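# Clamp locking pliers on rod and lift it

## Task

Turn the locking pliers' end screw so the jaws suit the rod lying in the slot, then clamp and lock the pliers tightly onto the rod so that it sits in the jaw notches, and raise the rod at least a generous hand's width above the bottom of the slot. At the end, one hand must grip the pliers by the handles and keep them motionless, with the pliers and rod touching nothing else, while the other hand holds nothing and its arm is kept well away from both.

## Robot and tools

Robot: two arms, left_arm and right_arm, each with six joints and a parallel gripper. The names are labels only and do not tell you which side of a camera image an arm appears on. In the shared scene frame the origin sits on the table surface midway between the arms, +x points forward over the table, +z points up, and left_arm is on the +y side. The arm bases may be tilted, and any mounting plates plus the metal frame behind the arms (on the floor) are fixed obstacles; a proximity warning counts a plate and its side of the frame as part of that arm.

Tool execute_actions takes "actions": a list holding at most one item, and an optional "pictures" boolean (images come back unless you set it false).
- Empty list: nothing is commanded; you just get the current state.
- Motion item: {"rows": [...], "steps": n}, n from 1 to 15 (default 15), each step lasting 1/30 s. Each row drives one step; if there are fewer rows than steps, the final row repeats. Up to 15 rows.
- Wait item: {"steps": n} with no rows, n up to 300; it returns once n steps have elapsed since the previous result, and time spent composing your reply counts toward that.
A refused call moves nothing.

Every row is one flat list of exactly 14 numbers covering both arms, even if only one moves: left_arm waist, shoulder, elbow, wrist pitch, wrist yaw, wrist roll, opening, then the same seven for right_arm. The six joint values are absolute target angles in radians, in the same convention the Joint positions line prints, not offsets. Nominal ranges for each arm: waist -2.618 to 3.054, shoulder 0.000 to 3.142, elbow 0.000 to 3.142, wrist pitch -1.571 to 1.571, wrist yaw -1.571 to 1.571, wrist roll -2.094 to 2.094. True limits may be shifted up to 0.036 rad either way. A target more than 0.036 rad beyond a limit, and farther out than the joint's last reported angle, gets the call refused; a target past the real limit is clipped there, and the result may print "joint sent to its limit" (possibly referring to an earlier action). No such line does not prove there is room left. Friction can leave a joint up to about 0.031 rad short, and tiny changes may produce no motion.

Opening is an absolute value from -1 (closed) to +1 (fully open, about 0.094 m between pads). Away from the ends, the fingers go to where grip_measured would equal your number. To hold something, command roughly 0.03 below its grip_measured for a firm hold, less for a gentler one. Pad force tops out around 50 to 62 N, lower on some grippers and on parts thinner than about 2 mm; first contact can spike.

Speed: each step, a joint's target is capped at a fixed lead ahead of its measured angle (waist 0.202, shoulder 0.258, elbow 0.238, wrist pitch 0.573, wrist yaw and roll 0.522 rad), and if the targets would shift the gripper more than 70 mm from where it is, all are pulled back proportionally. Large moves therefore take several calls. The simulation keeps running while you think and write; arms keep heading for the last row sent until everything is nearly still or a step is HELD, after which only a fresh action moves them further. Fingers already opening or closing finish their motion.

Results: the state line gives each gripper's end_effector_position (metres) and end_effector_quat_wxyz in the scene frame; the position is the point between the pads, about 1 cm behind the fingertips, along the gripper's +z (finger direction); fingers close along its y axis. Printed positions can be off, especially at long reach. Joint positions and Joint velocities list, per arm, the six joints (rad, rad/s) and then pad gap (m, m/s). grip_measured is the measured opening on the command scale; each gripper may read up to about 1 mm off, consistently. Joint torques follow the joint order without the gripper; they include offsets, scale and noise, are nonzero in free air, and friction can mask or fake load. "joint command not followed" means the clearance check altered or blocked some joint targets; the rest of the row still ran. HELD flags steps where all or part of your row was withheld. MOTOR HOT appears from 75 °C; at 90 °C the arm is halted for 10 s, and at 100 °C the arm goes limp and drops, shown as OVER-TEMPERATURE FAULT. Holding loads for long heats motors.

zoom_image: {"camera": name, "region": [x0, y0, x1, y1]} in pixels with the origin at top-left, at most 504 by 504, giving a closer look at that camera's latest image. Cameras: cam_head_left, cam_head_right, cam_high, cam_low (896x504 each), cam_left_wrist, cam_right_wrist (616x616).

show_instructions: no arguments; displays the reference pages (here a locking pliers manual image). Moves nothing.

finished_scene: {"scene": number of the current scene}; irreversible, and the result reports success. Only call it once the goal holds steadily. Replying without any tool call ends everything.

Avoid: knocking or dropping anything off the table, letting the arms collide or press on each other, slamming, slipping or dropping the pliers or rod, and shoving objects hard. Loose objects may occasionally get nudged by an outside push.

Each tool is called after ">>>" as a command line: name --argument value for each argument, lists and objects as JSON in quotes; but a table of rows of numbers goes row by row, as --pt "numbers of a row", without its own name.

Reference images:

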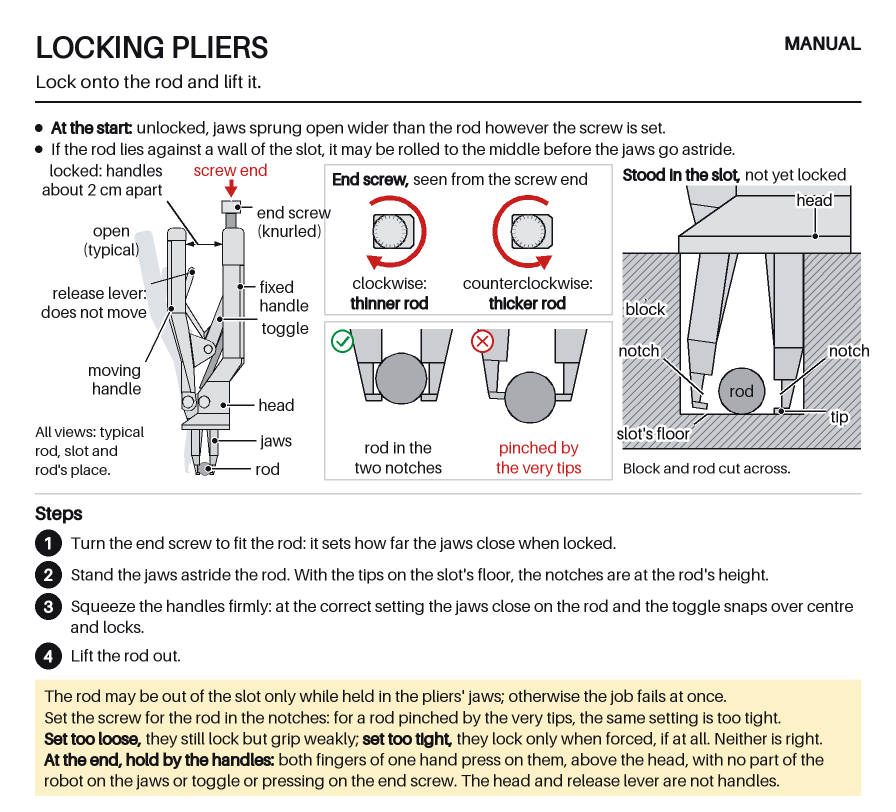

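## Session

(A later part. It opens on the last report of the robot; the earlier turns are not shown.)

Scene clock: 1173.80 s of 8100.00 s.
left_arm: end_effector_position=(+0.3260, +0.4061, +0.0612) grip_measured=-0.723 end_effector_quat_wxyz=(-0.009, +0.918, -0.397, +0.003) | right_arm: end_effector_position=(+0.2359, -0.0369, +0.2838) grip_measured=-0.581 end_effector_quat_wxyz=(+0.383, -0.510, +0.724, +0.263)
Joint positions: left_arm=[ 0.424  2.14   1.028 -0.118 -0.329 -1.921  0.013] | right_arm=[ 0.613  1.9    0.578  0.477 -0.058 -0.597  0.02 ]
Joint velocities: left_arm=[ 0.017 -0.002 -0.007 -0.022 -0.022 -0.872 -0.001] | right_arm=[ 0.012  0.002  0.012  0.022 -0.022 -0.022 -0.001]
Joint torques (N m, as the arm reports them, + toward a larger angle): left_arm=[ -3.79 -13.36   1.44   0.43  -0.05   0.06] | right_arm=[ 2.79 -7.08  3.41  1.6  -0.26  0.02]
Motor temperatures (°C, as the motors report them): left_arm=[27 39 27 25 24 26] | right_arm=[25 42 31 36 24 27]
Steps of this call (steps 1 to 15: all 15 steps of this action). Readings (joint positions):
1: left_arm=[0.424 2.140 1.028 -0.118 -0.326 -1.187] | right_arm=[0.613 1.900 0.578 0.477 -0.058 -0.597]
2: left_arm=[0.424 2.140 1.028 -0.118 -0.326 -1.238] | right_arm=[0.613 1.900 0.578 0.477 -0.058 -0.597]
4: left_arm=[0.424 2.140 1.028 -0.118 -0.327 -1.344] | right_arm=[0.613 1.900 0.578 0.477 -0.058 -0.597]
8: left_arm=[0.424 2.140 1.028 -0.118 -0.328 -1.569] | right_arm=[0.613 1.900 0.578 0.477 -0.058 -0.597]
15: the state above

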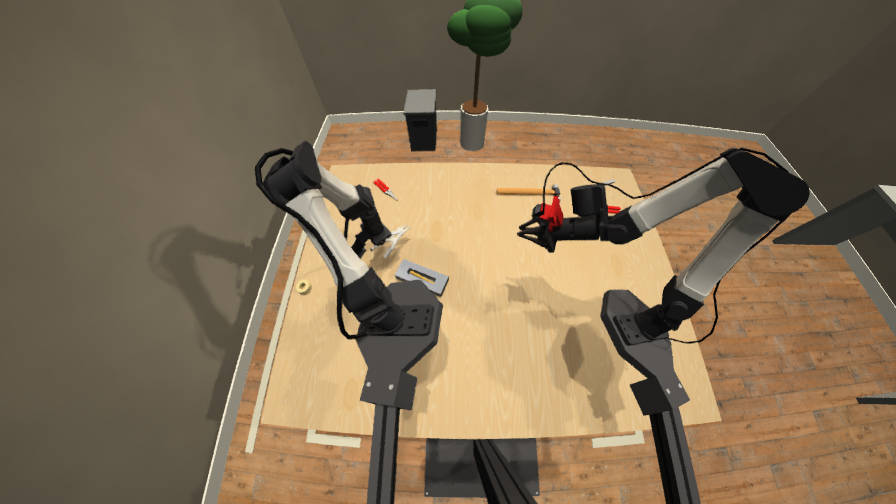

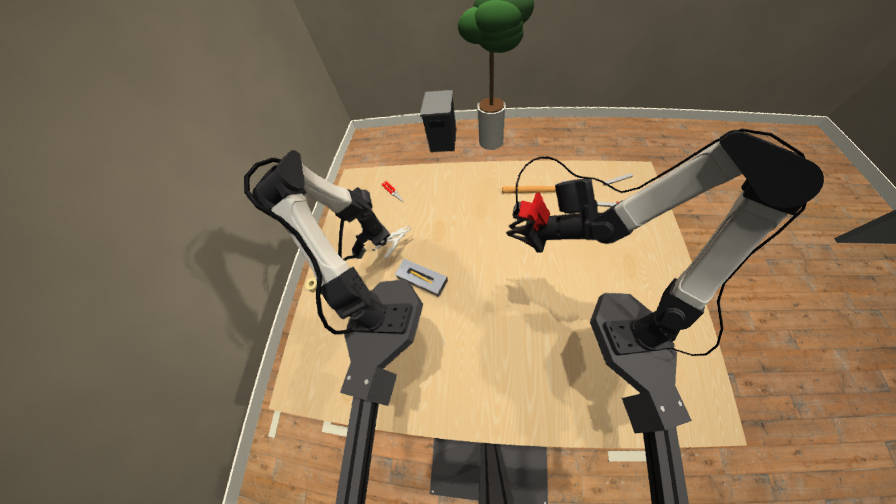

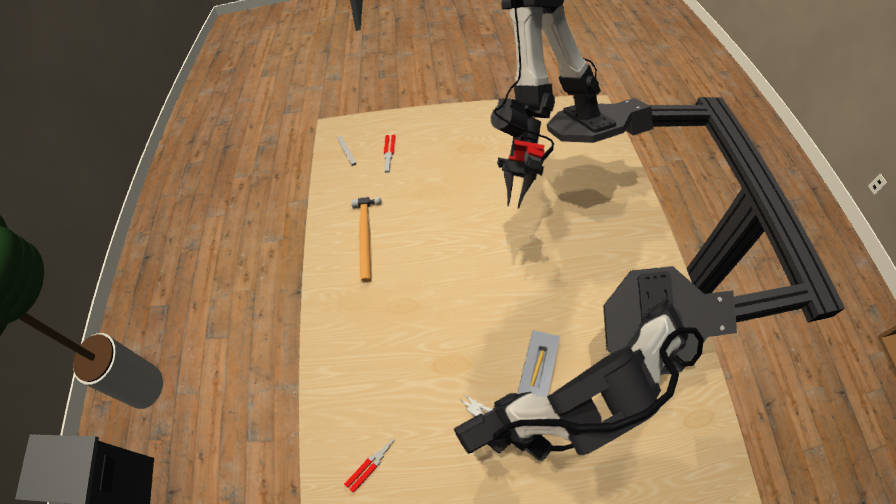

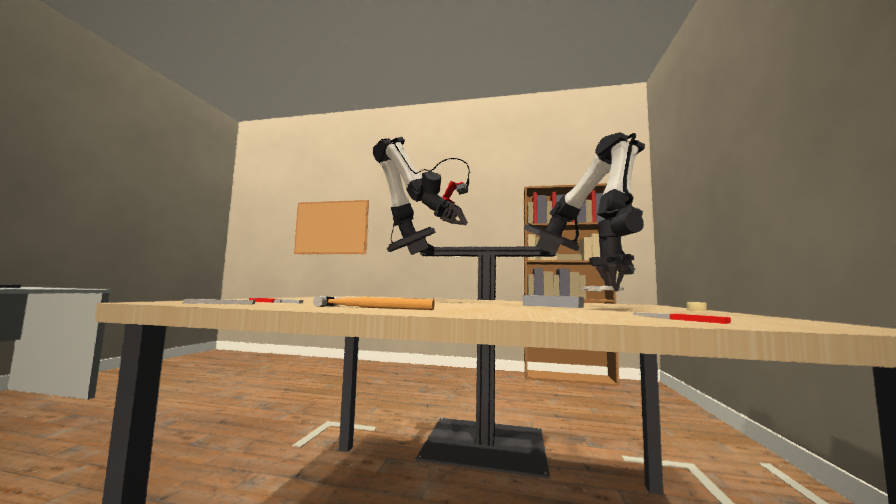

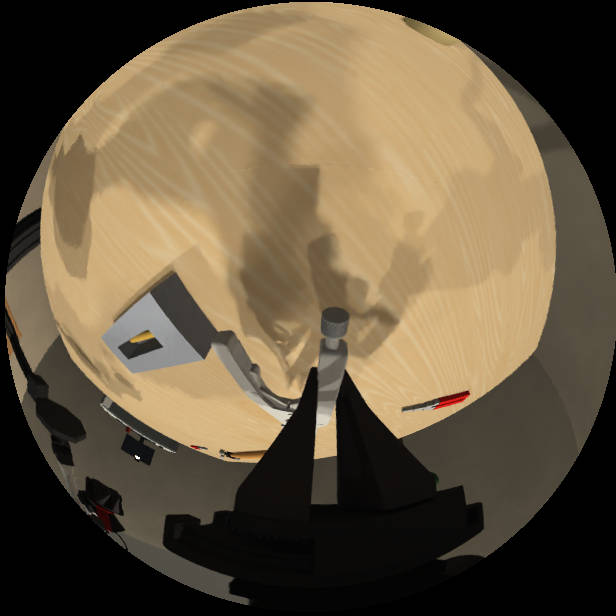

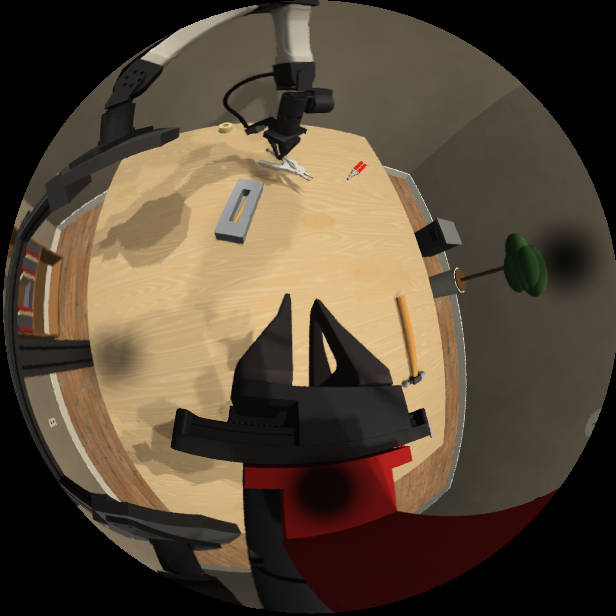

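>>> execute_actions --actions '[{"rows":[[0.45,2.19,1.08,-0.095,-0.315,-2.05,-0.77,0.608,1.895,0.55,0.455,-0.05,-0.6,-0.58],[0.45,2.19,1.08,-0.095,-0.315,-2.05,-0.77,0.608,1.895,0.55,0.455,-0.05,-0.6,-0.58],[0.45,2.19,1.08,-0.095,-0.315,-2.05,-0.77,0.608,1.895,0.55,0.455,-0.05,-0.6,-0.58],[0.475,2.25,1.13,-0.08,-0.305,-2.05,-0.77,0.608,1.895,0.55,0.455,-0.05,-0.6,-0.58],[0.475,2.25,1.13,-0.08,-0.305,-2.05,-0.77,0.608,1.895,0.55,0.455,-0.05,-0.6,-0.58],[0.475,2.25,1.13,-0.08,-0.305,-2.05,-0.77,0.608,1.895,0.55,0.455,-0.05,-0.6,-0.58],[0.49,2.29,1.16,-0.07,-0.3,-2.05,-0.77,0.608,1.895,0.55,0.455,-0.05,-0.6,-0.58],[0.49,2.29,1.16,-0.07,-0.3,-2.05,-0.77,0.608,1.895,0.55,0.455,-0.05,-0.6,-0.58],[0.49,2.29,1.16,-0.07,-0.3,-2.05,-0.77,0.608,1.895,0.55,0.455,-0.05,-0.6,-0.58],[0.5,2.315,1.175,-0.065,-0.297,-2.05,-0.77,0.608,1.895,0.55,0.455,-0.05,-0.6,-0.58]],"steps":15}]' --pictures false

>>> execute_actions --actions '[{"rows":[[0.5,2.329,1.175,-0.056,-0.297,-2.05,-0.77,0.608,1.895,0.55,0.455,-0.05,-0.6,-0.58]],"steps":12}]'

Scene clock: 1191.37 s of 8100.00 s.
left_arm: end_effector_position=(+0.3286, +0.4222, +0.0145) grip_measured=-0.723 end_effector_quat_wxyz=(-0.003, +0.950, -0.311, -0.010) | right_arm: end_effector_position=(+0.2359, -0.0369, +0.2838) grip_measured=-0.581 end_effector_quat_wxyz=(+0.383, -0.510, +0.724, +0.263)
Joint positions: left_arm=[ 0.495  2.309  1.154 -0.081 -0.316 -2.044  0.013] | right_arm=[ 0.613  1.9    0.578  0.477 -0.058 -0.597  0.02 ]
Joint velocities: left_arm=[-0.002  0.032 -0.007 -0.051  0.022  0.022 -0.   ] | right_arm=[-0.002 -0.012  0.002  0.051  0.037  0.022 -0.   ]
Joint torques (N m, as the arm reports them, + toward a larger angle): left_arm=[ -3.16 -12.83   4.37   0.44   0.1    0.04] | right_arm=[ 2.81 -7.06  3.49  1.6  -0.3   0.05]
Motor temperatures (°C, as the motors report them): left_arm=[27 40 26 25 24 26] | right_arm=[25 42 31 36 24 27]
Steps of this call (steps 1 to 30: the robot went on to your last target; steps 31 to 512: nothing new was sent; steps 513 to 527: all 15 steps of this action). Readings (joint positions):
513: left_arm=[0.426 2.144 1.033 -0.120 -0.329 -2.044] | right_arm=[0.613 1.900 0.578 0.477 -0.058 -0.597]
514: left_arm=[0.428 2.155 1.043 -0.118 -0.329 -2.044] | right_arm=[0.613 1.900 0.578 0.477 -0.058 -0.597]
516: left_arm=[0.437 2.181 1.067 -0.113 -0.328 -2.044] | right_arm=[0.613 1.900 0.578 0.477 -0.058 -0.597]
520: left_arm=[0.469 2.255 1.128 -0.093 -0.321 -2.044] | right_arm=[0.613 1.900 0.578 0.477 -0.058 -0.597]
527: the state above

Scene clock: 1191.77 s of 8100.00 s.
left_arm: end_effector_position=(+0.3286, +0.4206, +0.0119) grip_measured=-0.723 end_effector_quat_wxyz=(-0.002, +0.950, -0.311, -0.008) | right_arm: end_effector_position=(+0.2359, -0.0369, +0.2838) grip_measured=-0.581 end_effector_quat_wxyz=(+0.383, -0.510, +0.724, +0.263)
Joint positions: left_arm=[ 0.495  2.318  1.154 -0.071 -0.313 -2.044  0.013] | right_arm=[ 0.613  1.9    0.578  0.477 -0.058 -0.597  0.02 ]
Joint velocities: left_arm=[ 0.002  0.012 -0.017  0.051 -0.051 -0.022  0.   ] | right_arm=[ 0.012 -0.007 -0.017 -0.007  0.007 -0.051  0.   ]
Joint torques (N m, as the arm reports them, + toward a larger angle): left_arm=[ -3.15 -12.16   4.36   0.43   0.11   0.05] | right_arm=[ 2.7  -6.87  3.45  1.6  -0.3   0.01]
Motor temperatures (°C, as the motors report them): left_arm=[27 40 26 25 24 26] | right_arm=[25 42 31 36 24 27]
Steps of this call (steps 1 to 12: all 12 steps of this action). Readings (joint positions):
1: left_arm=[0.495 2.310 1.154 -0.080 -0.316 -2.044] | right_arm=[0.613 1.900 0.578 0.477 -0.058 -0.597]
2: left_arm=[0.495 2.311 1.154 -0.077 -0.315 -2.044] | right_arm=[0.613 1.900 0.578 0.477 -0.058 -0.597]
4: left_arm=[0.495 2.315 1.154 -0.073 -0.315 -2.044] | right_arm=[0.613 1.900 0.578 0.477 -0.058 -0.597]
8: left_arm=[0.495 2.318 1.154 -0.073 -0.313 -2.044] | right_arm=[0.613 1.900 0.578 0.477 -0.058 -0.597]
12: the state above

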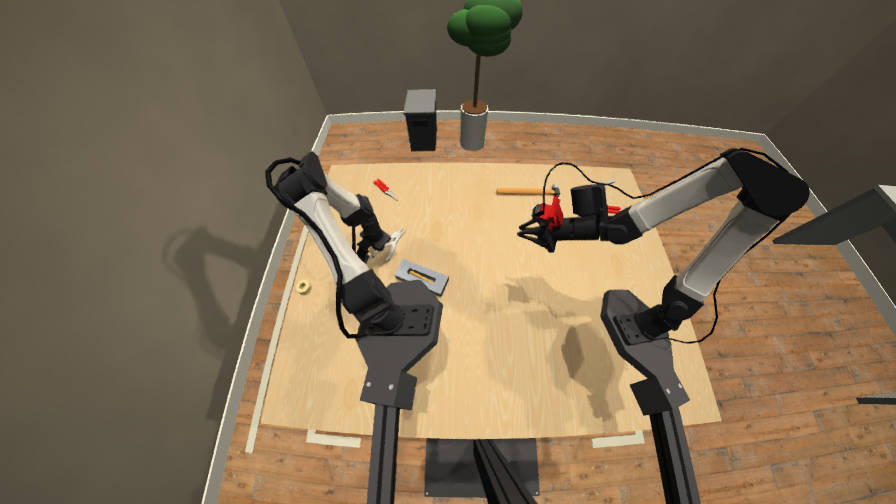

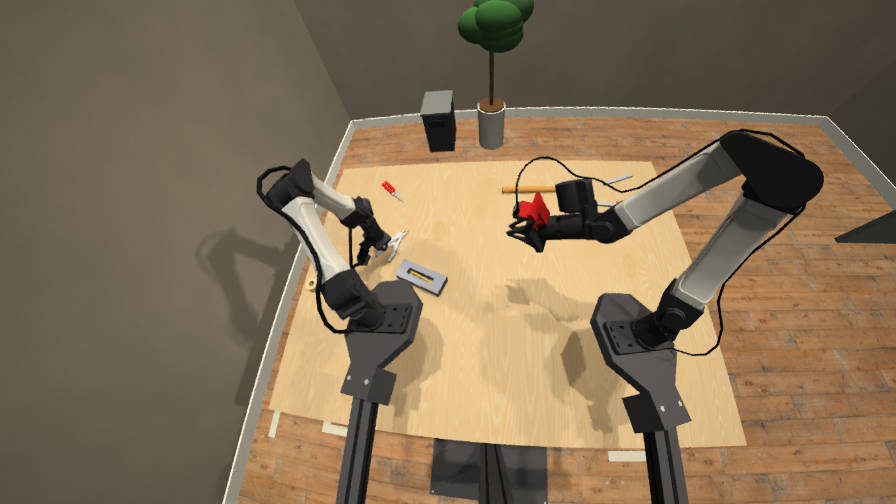

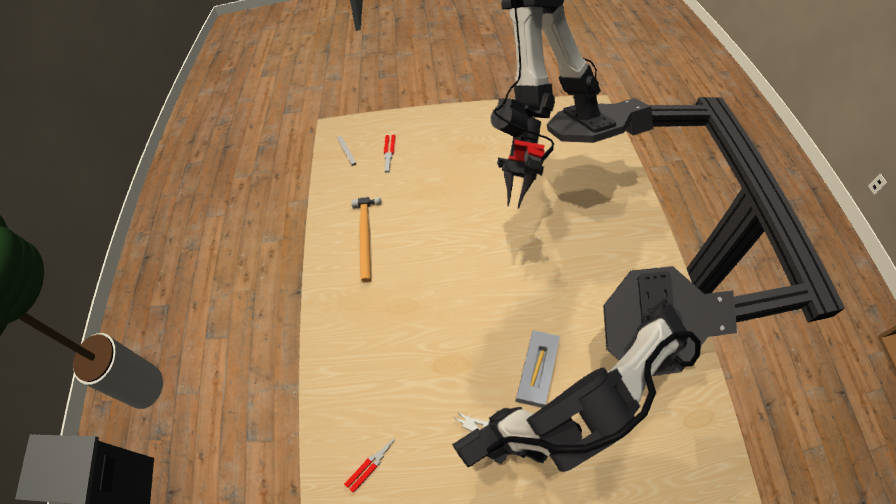

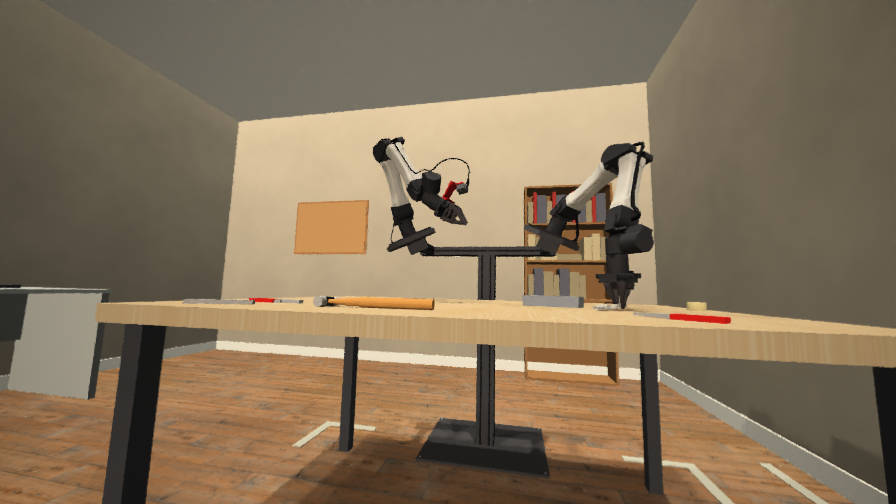

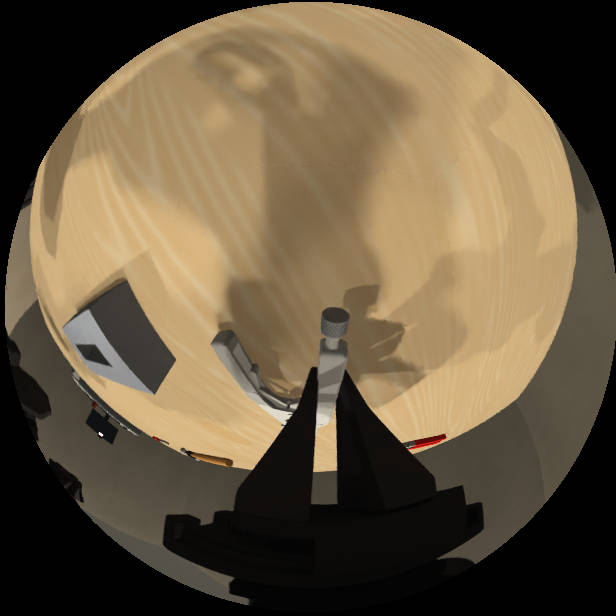

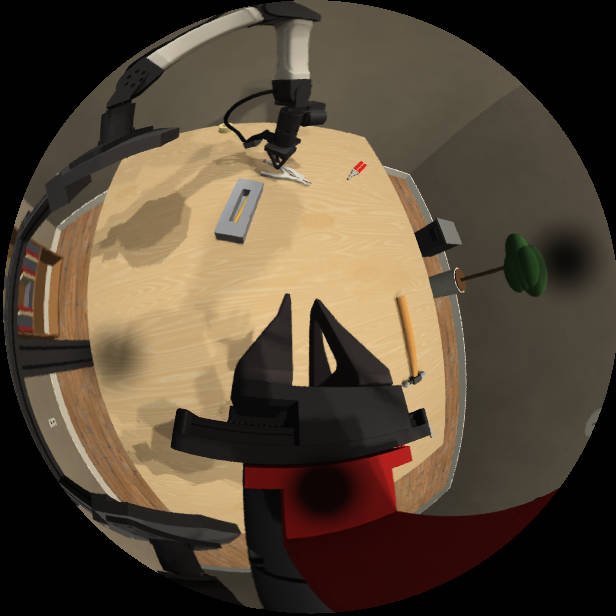

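>>> execute_actions --actions '[{"rows":[[0.5,2.329,1.175,-0.056,-0.297,-2.05,-0.45,0.608,1.895,0.55,0.455,-0.05,-0.6,-0.58],[0.5,2.329,1.175,-0.056,-0.297,-2.05,-0.45,0.608,1.895,0.55,0.455,-0.05,-0.6,-0.58],[0.5,2.329,1.175,-0.056,-0.297,-2.05,-0.45,0.608,1.895,0.55,0.455,-0.05,-0.6,-0.58],[0.5,2.329,1.175,-0.056,-0.297,-2.05,-0.45,0.608,1.895,0.55,0.455,-0.05,-0.6,-0.58],[0.5,2.329,1.175,-0.056,-0.297,-2.05,-0.45,0.608,1.895,0.55,0.455,-0.05,-0.6,-0.58],[0.5,2.329,1.175,-0.056,-0.297,-2.05,-0.45,0.608,1.895,0.55,0.455,-0.05,-0.6,-0.58],[0.5,2.329,1.175,-0.056,-0.297,-2.05,-0.45,0.608,1.895,0.55,0.455,-0.05,-0.6,-0.58],[0.48,2.27,1.12,-0.1,-0.31,-2.05,-0.45,0.608,1.895,0.55,0.455,-0.05,-0.6,-0.58],[0.48,2.27,1.12,-0.1,-0.31,-2.05,-0.45,0.608,1.895,0.55,0.455,-0.05,-0.6,-0.58],[0.48,2.27,1.12,-0.1,-0.31,-2.05,-0.45,0.608,1.895,0.55,0.455,-0.05,-0.6,-0.58],[0.47,2.22,1.09,-0.12,-0.31,-2.05,-0.45,0.608,1.895,0.55,0.455,-0.05,-0.6,-0.58],[0.47,2.22,1.09,-0.12,-0.31,-2.05,-0.45,0.608,1.895,0.55,0.455,-0.05,-0.6,-0.58],[0.47,2.15,1.05,-0.12,-0.31,-2.05,-0.45,0.608,1.895,0.55,0.455,-0.05,-0.6,-0.58]],"steps":15}]' --pictures false

>>> execute_actions --actions '[{"rows":[[0.55,2.08,1.0,-0.1,-0.1,1.51,-0.45,0.608,1.895,0.55,0.455,-0.05,-0.6,-0.58]],"steps":15}]' --pictures false

>>> execute_actions --actions '[{"rows":[[0.7,2.1,0.96,0.05,0.3,1.51,-0.45,0.608,1.895,0.55,0.455,-0.05,-0.6,-0.58]],"steps":15}]' --pictures false

>>> execute_actions --actions '[{"rows":[[0.955,2.2,0.95,0.2,0.927,1.517,-0.45,0.608,1.895,0.55,0.455,-0.05,-0.6,-0.58]],"steps":15}]' --pictures false

>>> execute_actions --actions '[{"rows":[[0.955,2.35,0.95,0.32,0.927,1.517,-0.45,0.608,1.895,0.55,0.455,-0.05,-0.6,-0.58]],"steps":15}]'

Scene clock: 1216.77 s of 8100.00 s.
left_arm: end_effector_position=(+0.3278, +0.4245, +0.0469) grip_measured=-0.452 end_effector_quat_wxyz=(-0.008, +0.949, -0.314, +0.004) | right_arm: end_effector_position=(+0.2359, -0.0369, +0.2838) grip_measured=-0.581 end_effector_quat_wxyz=(+0.383, -0.510, +0.724, +0.263)
Joint positions: left_arm=[ 0.481  2.183  1.075 -0.104 -0.308 -2.044  0.026] | right_arm=[ 0.613  1.9    0.578  0.477 -0.058 -0.597  0.02 ]
Joint velocities: left_arm=[-0.061 -0.652 -0.232 -0.154 -0.007  0.022 -0.   ] | right_arm=[-0.012 -0.012  0.002  0.022 -0.051  0.022  0.   ]
Joint torques (N m, as the arm reports them, + toward a larger angle): left_arm=[ -3.91 -11.89   2.09   0.38  -0.07   0.06] | right_arm=[ 2.77 -7.1   3.34  1.63 -0.23  0.01]
Motor temperatures (°C, as the motors report them): left_arm=[27 40 27 25 24 26] | right_arm=[25 42 31 36 24 27]
Steps of this call (steps 1 to 15: the robot went on to your last target; steps 16 to 735: nothing new was sent; steps 736 to 750: all 15 steps of this action). Readings (joint positions):
736: left_arm=[0.495 2.318 1.154 -0.070 -0.313 -2.044] | right_arm=[0.613 1.900 0.578 0.477 -0.058 -0.597]
737: left_arm=[0.495 2.318 1.154 -0.070 -0.312 -2.044] | right_arm=[0.613 1.900 0.578 0.477 -0.058 -0.597]
739: left_arm=[0.495 2.318 1.154 -0.068 -0.310 -2.044] | right_arm=[0.613 1.900 0.578 0.477 -0.058 -0.597]
743: left_arm=[0.495 2.314 1.151 -0.069 -0.308 -2.044] | right_arm=[0.613 1.900 0.578 0.477 -0.058 -0.597]
750: the state above

Scene clock: 1217.27 s of 8100.00 s.
left_arm: end_effector_position=(+0.3321, +0.4293, +0.0683) grip_measured=-0.452 end_effector_quat_wxyz=(+0.024, -0.529, +0.844, -0.082) | right_arm: end_effector_position=(+0.2359, -0.0369, +0.2838) grip_measured=-0.581 end_effector_quat_wxyz=(+0.383, -0.510, +0.724, +0.263)
Joint positions: left_arm=[ 0.547  2.077  1.019 -0.099 -0.118 -0.589  0.026] | right_arm=[ 0.613  1.9    0.578  0.477 -0.058 -0.597  0.02 ]
Joint velocities: left_arm=[ 0.007  0.002  0.002 -0.051  0.081  2.835 -0.   ] | right_arm=[-0.002 -0.007  0.002 -0.051 -0.007  0.051 -0.001]
Joint torques (N m, as the arm reports them, + toward a larger angle): left_arm=[ -2.91 -12.35   1.63   0.53   0.15   0.11] | right_arm=[ 2.7  -7.16  3.48  1.6  -0.27  0.  ]
Motor temperatures (°C, as the motors report them): left_arm=[27 40 27 25 24 26] | right_arm=[25 42 31 36 24 27]
Steps of this call (steps 1 to 15: all 15 steps of this action). Readings (joint positions):
1: left_arm=[0.485 2.156 1.062 -0.102 -0.279 -1.970] | right_arm=[0.613 1.900 0.578 0.477 -0.058 -0.597]
2: left_arm=[0.494 2.126 1.045 -0.101 -0.242 -1.870] | right_arm=[0.613 1.900 0.578 0.477 -0.058 -0.597]
4: left_arm=[0.523 2.087 1.027 -0.101 -0.194 -1.673] | right_arm=[0.613 1.900 0.578 0.477 -0.058 -0.597]
8: left_arm=[0.547 2.077 1.025 -0.099 -0.149 -1.279] | right_arm=[0.613 1.900 0.578 0.477 -0.058 -0.597]
15: the state above

Scene clock: 1217.77 s of 8100.00 s.
left_arm: end_effector_position=(+0.3416, +0.4368, +0.0684) grip_measured=-0.452 end_effector_quat_wxyz=(+0.210, +0.106, +0.962, -0.139) | right_arm: end_effector_position=(+0.2359, -0.0369, +0.2838) grip_measured=-0.581 end_effector_quat_wxyz=(+0.383, -0.510, +0.724, +0.263)
Joint positions: left_arm=[0.708 2.085 0.978 0.036 0.279 0.889 0.026] | right_arm=[ 0.613  1.9    0.578  0.477 -0.058 -0.597  0.02 ]
Joint velocities: left_arm=[-0.012 -0.012 -0.017  0.037  0.125  2.777  0.   ] | right_arm=[-0.007  0.017 -0.007 -0.066  0.022 -0.007  0.   ]
Joint torques (N m, as the arm reports them, + toward a larger angle): left_arm=[ -3.24 -11.27   1.25   0.71   0.39   0.12] | right_arm=[ 2.57 -7.18  3.59  1.61 -0.3   0.06]
Motor temperatures (°C, as the motors report them): left_arm=[27 40 27 25 24 26] | right_arm=[25 42 31 36 24 27]
Steps of this call (steps 1 to 15: all 15 steps of this action). Readings (joint positions):
1: left_arm=[0.562 2.077 1.012 -0.079 -0.056 -0.491] | right_arm=[0.613 1.900 0.578 0.477 -0.058 -0.597]
2: left_arm=[0.589 2.077 1.001 -0.051 0.021 -0.391] | right_arm=[0.613 1.900 0.578 0.477 -0.058 -0.597]
4: left_arm=[0.658 2.081 0.986 -0.018 0.120 -0.194] | right_arm=[0.613 1.900 0.578 0.477 -0.058 -0.597]
8: left_arm=[0.713 2.085 0.978 0.014 0.213 0.199] | right_arm=[0.613 1.900 0.578 0.477 -0.058 -0.597]
15: the state above

Scene clock: 1218.27 s of 8100.00 s.
left_arm: end_effector_position=(+0.3307, +0.4561, +0.0827) grip_measured=-0.452 end_effector_quat_wxyz=(+0.467, +0.265, +0.832, -0.140) | right_arm: end_effector_position=(+0.2359, -0.0369, +0.2838) grip_measured=-0.581 end_effector_quat_wxyz=(+0.383, -0.510, +0.724, +0.263)
Joint positions: left_arm=[0.962 2.195 0.964 0.183 0.897 1.488 0.026] | right_arm=[ 0.613  1.9    0.578  0.477 -0.058 -0.597  0.02 ]
Joint velocities: left_arm=[ 0.017 -0.007 -0.007  0.066  0.139  0.183 -0.002] | right_arm=[ 0.002  0.002  0.017  0.022 -0.007 -0.051 -0.002]
Joint torques (N m, as the arm reports them, + toward a larger angle): left_arm=[ -2.33 -12.2    0.48   0.62   0.61   0.16] | right_arm=[ 2.74 -7.06  3.64  1.56 -0.29  0.03]
Motor temperatures (°C, as the motors report them): left_arm=[27 40 27 25 24 26] | right_arm=[25 42 31 36 24 27]
Steps of this call (steps 1 to 15: all 15 steps of this action). Readings (joint positions):
1: left_arm=[0.728 2.096 0.977 0.057 0.359 0.988] | right_arm=[0.613 1.900 0.578 0.477 -0.058 -0.597]
2: left_arm=[0.765 2.118 0.977 0.094 0.469 1.087] | right_arm=[0.613 1.900 0.578 0.477 -0.058 -0.597]
4: left_arm=[0.873 2.165 0.977 0.133 0.635 1.241] | right_arm=[0.613 1.900 0.578 0.477 -0.058 -0.597]
8: left_arm=[0.985 2.195 0.965 0.160 0.792 1.401] | right_arm=[0.613 1.900 0.578 0.477 -0.058 -0.597]
15: the state above

Scene clock: 1218.77 s of 8100.00 s.
left_arm: end_effector_position=(+0.3155, +0.4252, +0.0453) grip_measured=-0.452 end_effector_quat_wxyz=(+0.470, +0.264, +0.827, -0.160) | right_arm: end_effector_position=(+0.2359, -0.0369, +0.2838) grip_measured=-0.581 end_effector_quat_wxyz=(+0.383, -0.510, +0.724, +0.263)
Joint positions: left_arm=[0.962 2.354 0.956 0.302 0.922 1.511 0.026] | right_arm=[ 0.613  1.9    0.578  0.477 -0.058 -0.597  0.02 ]
Joint velocities: left_arm=[-0.002  0.007 -0.002  0.095  0.007 -0.037 -0.001] | right_arm=[-0.007 -0.002 -0.007  0.037  0.051  0.007  0.   ]
Joint torques (N m, as the arm reports them, + toward a larger angle): left_arm=[ -2.31 -12.46   0.01   0.56   0.61   0.15] | right_arm=[ 2.91 -6.9   3.49  1.58 -0.24  0.02]
Motor temperatures (°C, as the motors report them): left_arm=[27 40 27 25 24 26] | right_arm=[25 42 31 36 24 27]
Steps of this call (steps 1 to 15: all 15 steps of this action). Readings (joint positions):
1: left_arm=[0.962 2.210 0.964 0.204 0.908 1.493] | right_arm=[0.613 1.900 0.578 0.477 -0.058 -0.597]
2: left_arm=[0.962 2.238 0.967 0.241 0.913 1.496] | right_arm=[0.613 1.900 0.578 0.477 -0.058 -0.597]
4: left_arm=[0.962 2.302 0.967 0.271 0.916 1.502] | right_arm=[0.613 1.900 0.578 0.477 -0.058 -0.597]
8: left_arm=[0.962 2.354 0.956 0.275 0.916 1.508] | right_arm=[0.613 1.900 0.578 0.477 -0.058 -0.597]
15: the state above

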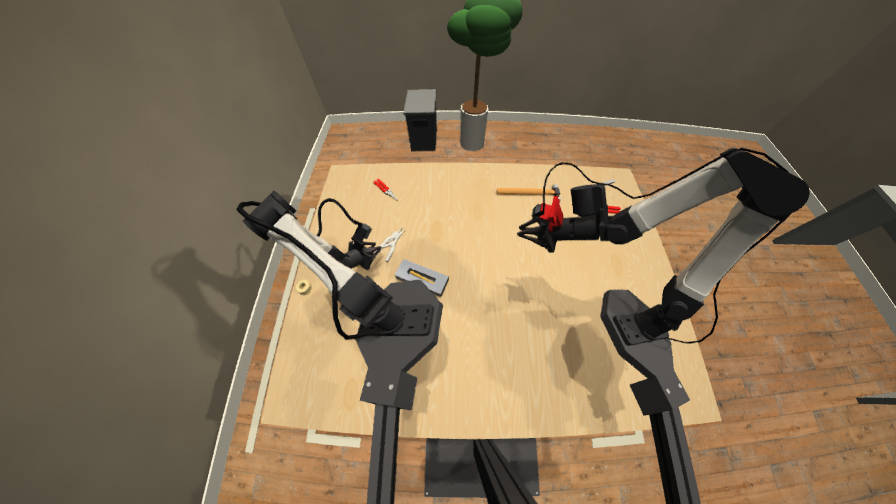

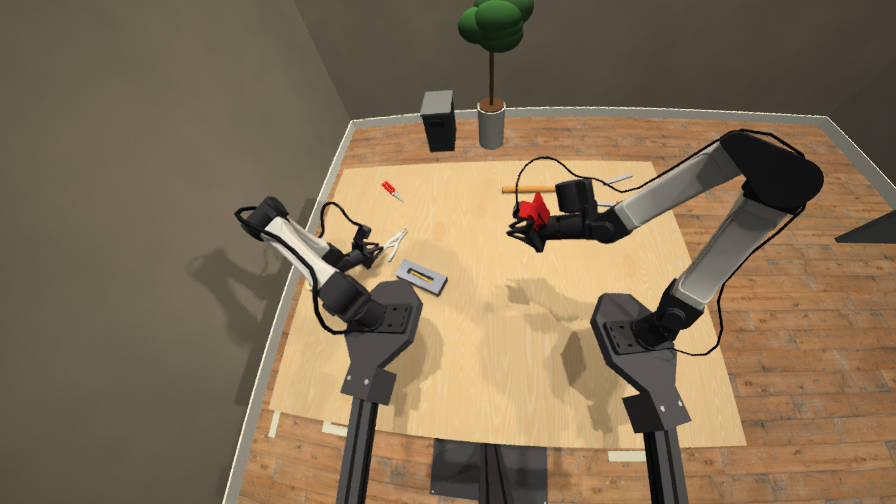

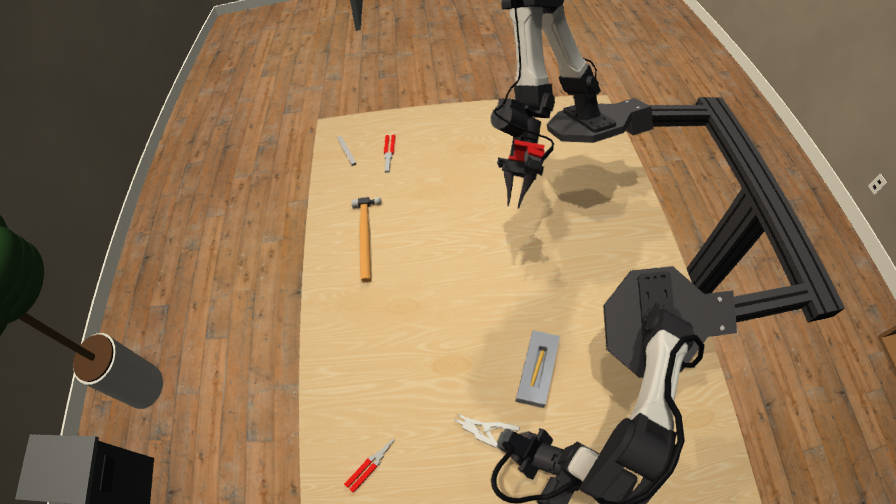

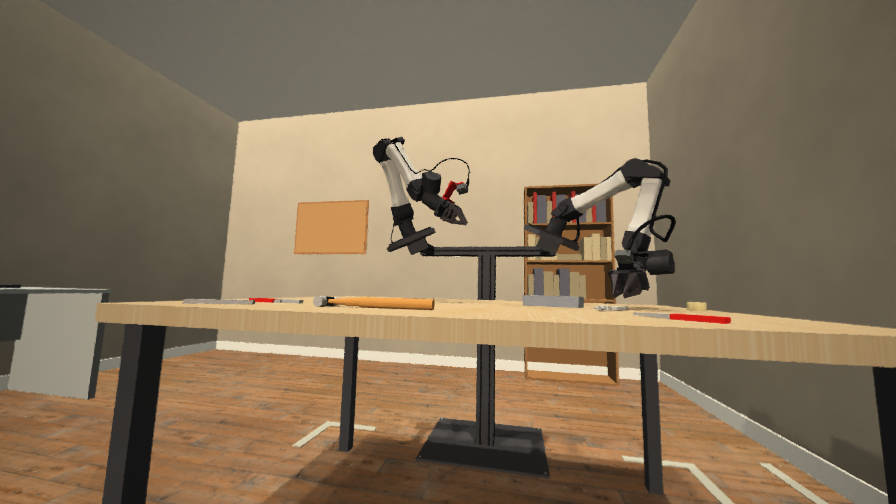

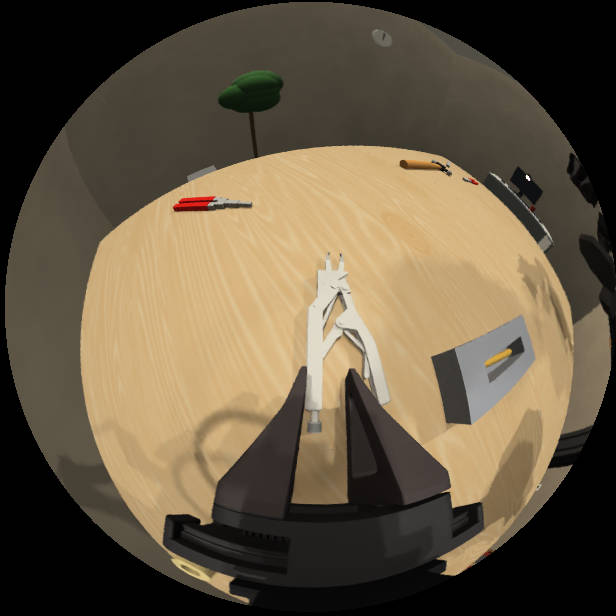

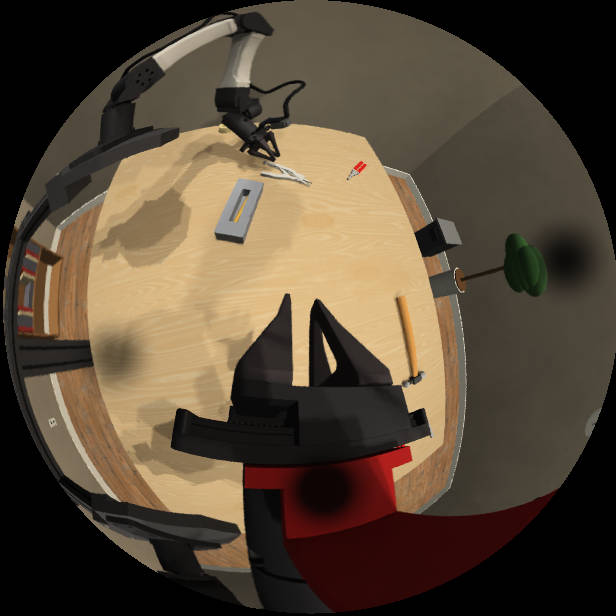

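>>> execute_actions --actions '[{"rows":[[0.955,2.38,1.01,0.335,0.93,1.53,-0.45,0.608,1.895,0.55,0.455,-0.05,-0.6,-0.58],[0.955,2.38,1.01,0.335,0.93,1.53,-0.45,0.608,1.895,0.55,0.455,-0.05,-0.6,-0.58],[0.955,2.38,1.01,0.335,0.93,1.53,-0.45,0.608,1.895,0.55,0.455,-0.05,-0.6,-0.58],[0.955,2.42,1.04,0.34,0.93,1.53,-0.45,0.608,1.895,0.55,0.455,-0.05,-0.6,-0.58],[0.955,2.42,1.04,0.34,0.93,1.53,-0.45,0.608,1.895,0.55,0.455,-0.05,-0.6,-0.58],[0.955,2.42,1.04,0.34,0.93,1.53,-0.45,0.608,1.895,0.55,0.455,-0.05,-0.6,-0.58],[0.955,2.45,1.06,0.34,0.93,1.53,-0.45,0.608,1.895,0.55,0.455,-0.05,-0.6,-0.58]],"steps":15}]'

Scene clock: 1223.73 s of 8100.00 s.
left_arm: end_effector_position=(+0.3267, +0.4348, +0.0261) grip_measured=-0.452 end_effector_quat_wxyz=(+0.480, +0.276, +0.821, -0.142) | right_arm: end_effector_position=(+0.2359, -0.0369, +0.2838) grip_measured=-0.581 end_effector_quat_wxyz=(+0.383, -0.510, +0.724, +0.263)
Joint positions: left_arm=[0.962 2.437 1.044 0.333 0.928 1.524 0.026] | right_arm=[ 0.613  1.9    0.578  0.477 -0.058 -0.597  0.02 ]
Joint velocities: left_arm=[-0.017  0.007  0.002 -0.007 -0.007 -0.007 -0.   ] | right_arm=[ 0.007 -0.017  0.007  0.007 -0.095 -0.081 -0.   ]
Joint torques (N m, as the arm reports them, + toward a larger angle): left_arm=[ -2.33 -11.25   2.     0.57   0.63   0.17] | right_arm=[ 2.73 -6.97  3.45  1.6  -0.23  0.05]
Motor temperatures (°C, as the motors report them): left_arm=[27 40 26 25 24 26] | right_arm=[25 42 31 36 24 27]
Steps of this call (steps 1 to 15: the robot went on to your last target; steps 16 to 134: nothing new was sent; steps 135 to 149: all 15 steps of this action). Readings (joint positions):
135: left_arm=[0.962 2.356 0.960 0.308 0.924 1.514] | right_arm=[0.613 1.900 0.578 0.477 -0.058 -0.597]
136: left_arm=[0.962 2.360 0.970 0.309 0.925 1.516] | right_arm=[0.613 1.900 0.578 0.477 -0.058 -0.597]
138: left_arm=[0.962 2.369 0.992 0.314 0.927 1.519] | right_arm=[0.613 1.900 0.578 0.477 -0.058 -0.597]
142: left_arm=[0.962 2.409 1.037 0.330 0.928 1.522] | right_arm=[0.613 1.900 0.578 0.477 -0.058 -0.597]
149: the state above

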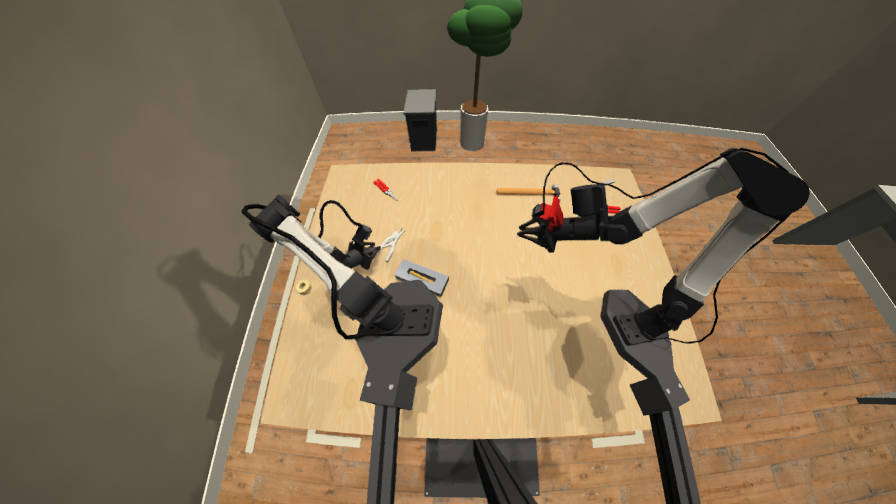

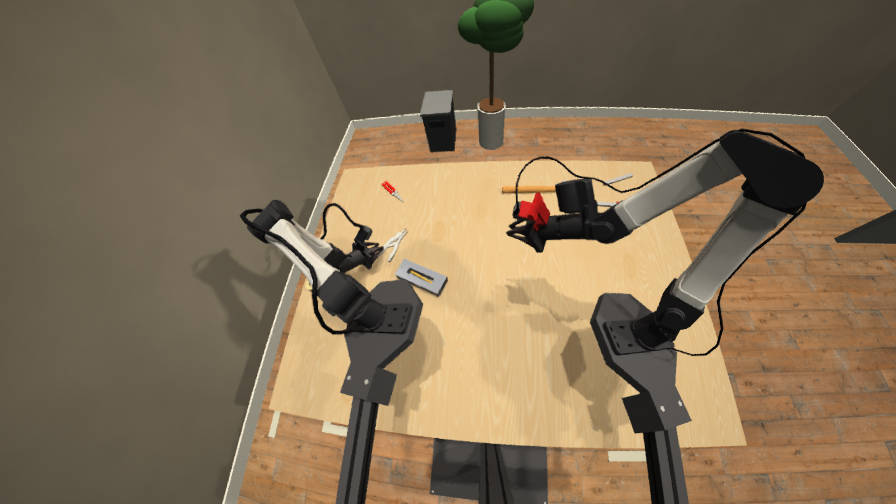

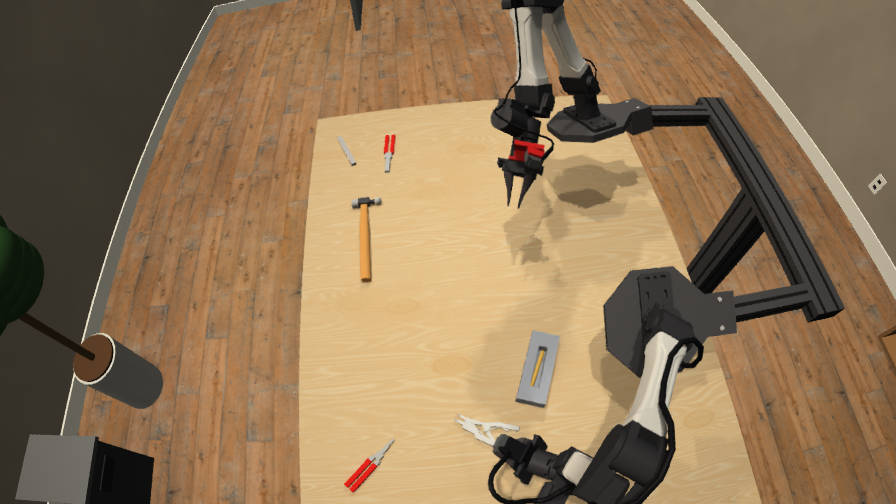

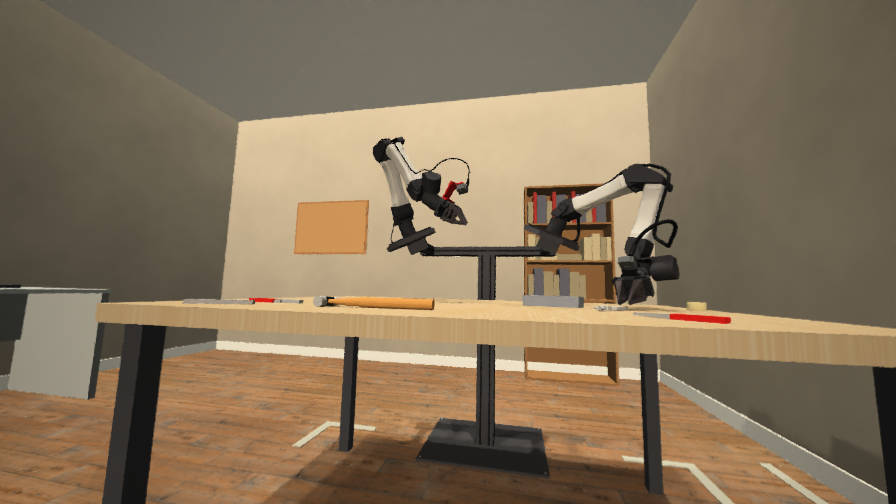

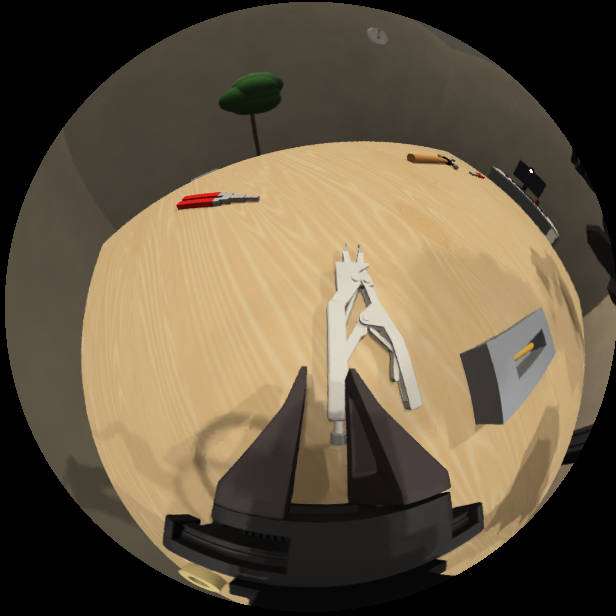

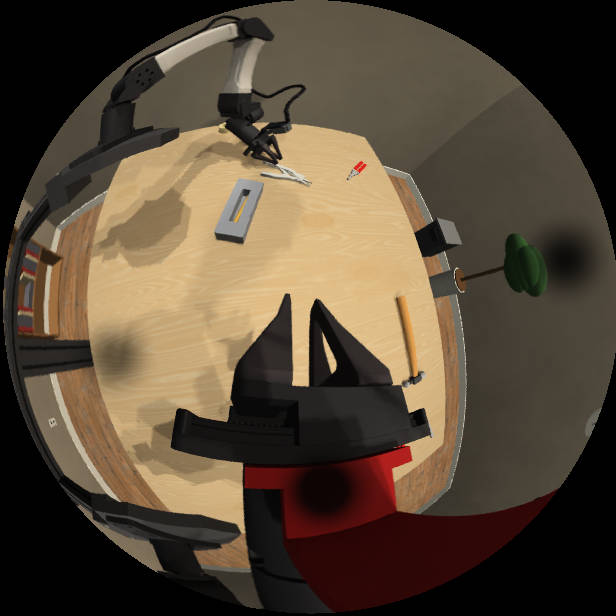

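>>> execute_actions --actions '[{"rows":[[0.955,2.45,1.008,0.34,0.93,1.53,-0.45,0.608,1.895,0.55,0.455,-0.05,-0.6,-0.58]],"steps":10}]' --pictures false

Scene clock: 1228.00 s of 8100.00 s.
left_arm: end_effector_position=(+0.3220, +0.4288, +0.0260) grip_measured=-0.452 end_effector_quat_wxyz=(+0.477, +0.273, +0.822, -0.149) | right_arm: end_effector_position=(+0.2359, -0.0369, +0.2838) grip_measured=-0.581 end_effector_quat_wxyz=(+0.383, -0.510, +0.724, +0.263)
Joint positions: left_arm=[0.962 2.437 1.025 0.336 0.928 1.524 0.026] | right_arm=[ 0.613  1.9    0.578  0.477 -0.058 -0.597  0.02 ]
Joint velocities: left_arm=[ 0.037 -0.007  0.002  0.007 -0.051 -0.022  0.   ] | right_arm=[-0.027  0.012  0.007  0.051  0.007  0.022 -0.   ]
Joint torques (N m, as the arm reports them, + toward a larger angle): left_arm=[ -2.32 -11.11  -0.99   0.53   0.61   0.16] | right_arm=[ 2.78 -6.99  3.34  1.61 -0.24  0.02]
Motor temperatures (°C, as the motors report them): left_arm=[27 40 26 25 24 26] | right_arm=[25 42 31 36 24 27]
Steps of this call (steps 1 to 15: the robot went on to your last target; steps 16 to 118: nothing new was sent; steps 119 to 128: all 10 steps of this action). Readings (joint positions):
119: left_arm=[0.962 2.437 1.042 0.334 0.928 1.524] | right_arm=[0.613 1.900 0.578 0.477 -0.058 -0.597]
120: left_arm=[0.962 2.437 1.038 0.336 0.928 1.524] | right_arm=[0.613 1.900 0.578 0.477 -0.058 -0.597]
122: left_arm=[0.962 2.437 1.029 0.336 0.928 1.524] | right_arm=[0.613 1.900 0.578 0.477 -0.058 -0.597]
126: left_arm=[0.962 2.437 1.025 0.336 0.928 1.524] | right_arm=[0.613 1.900 0.578 0.477 -0.058 -0.597]
128: the state above


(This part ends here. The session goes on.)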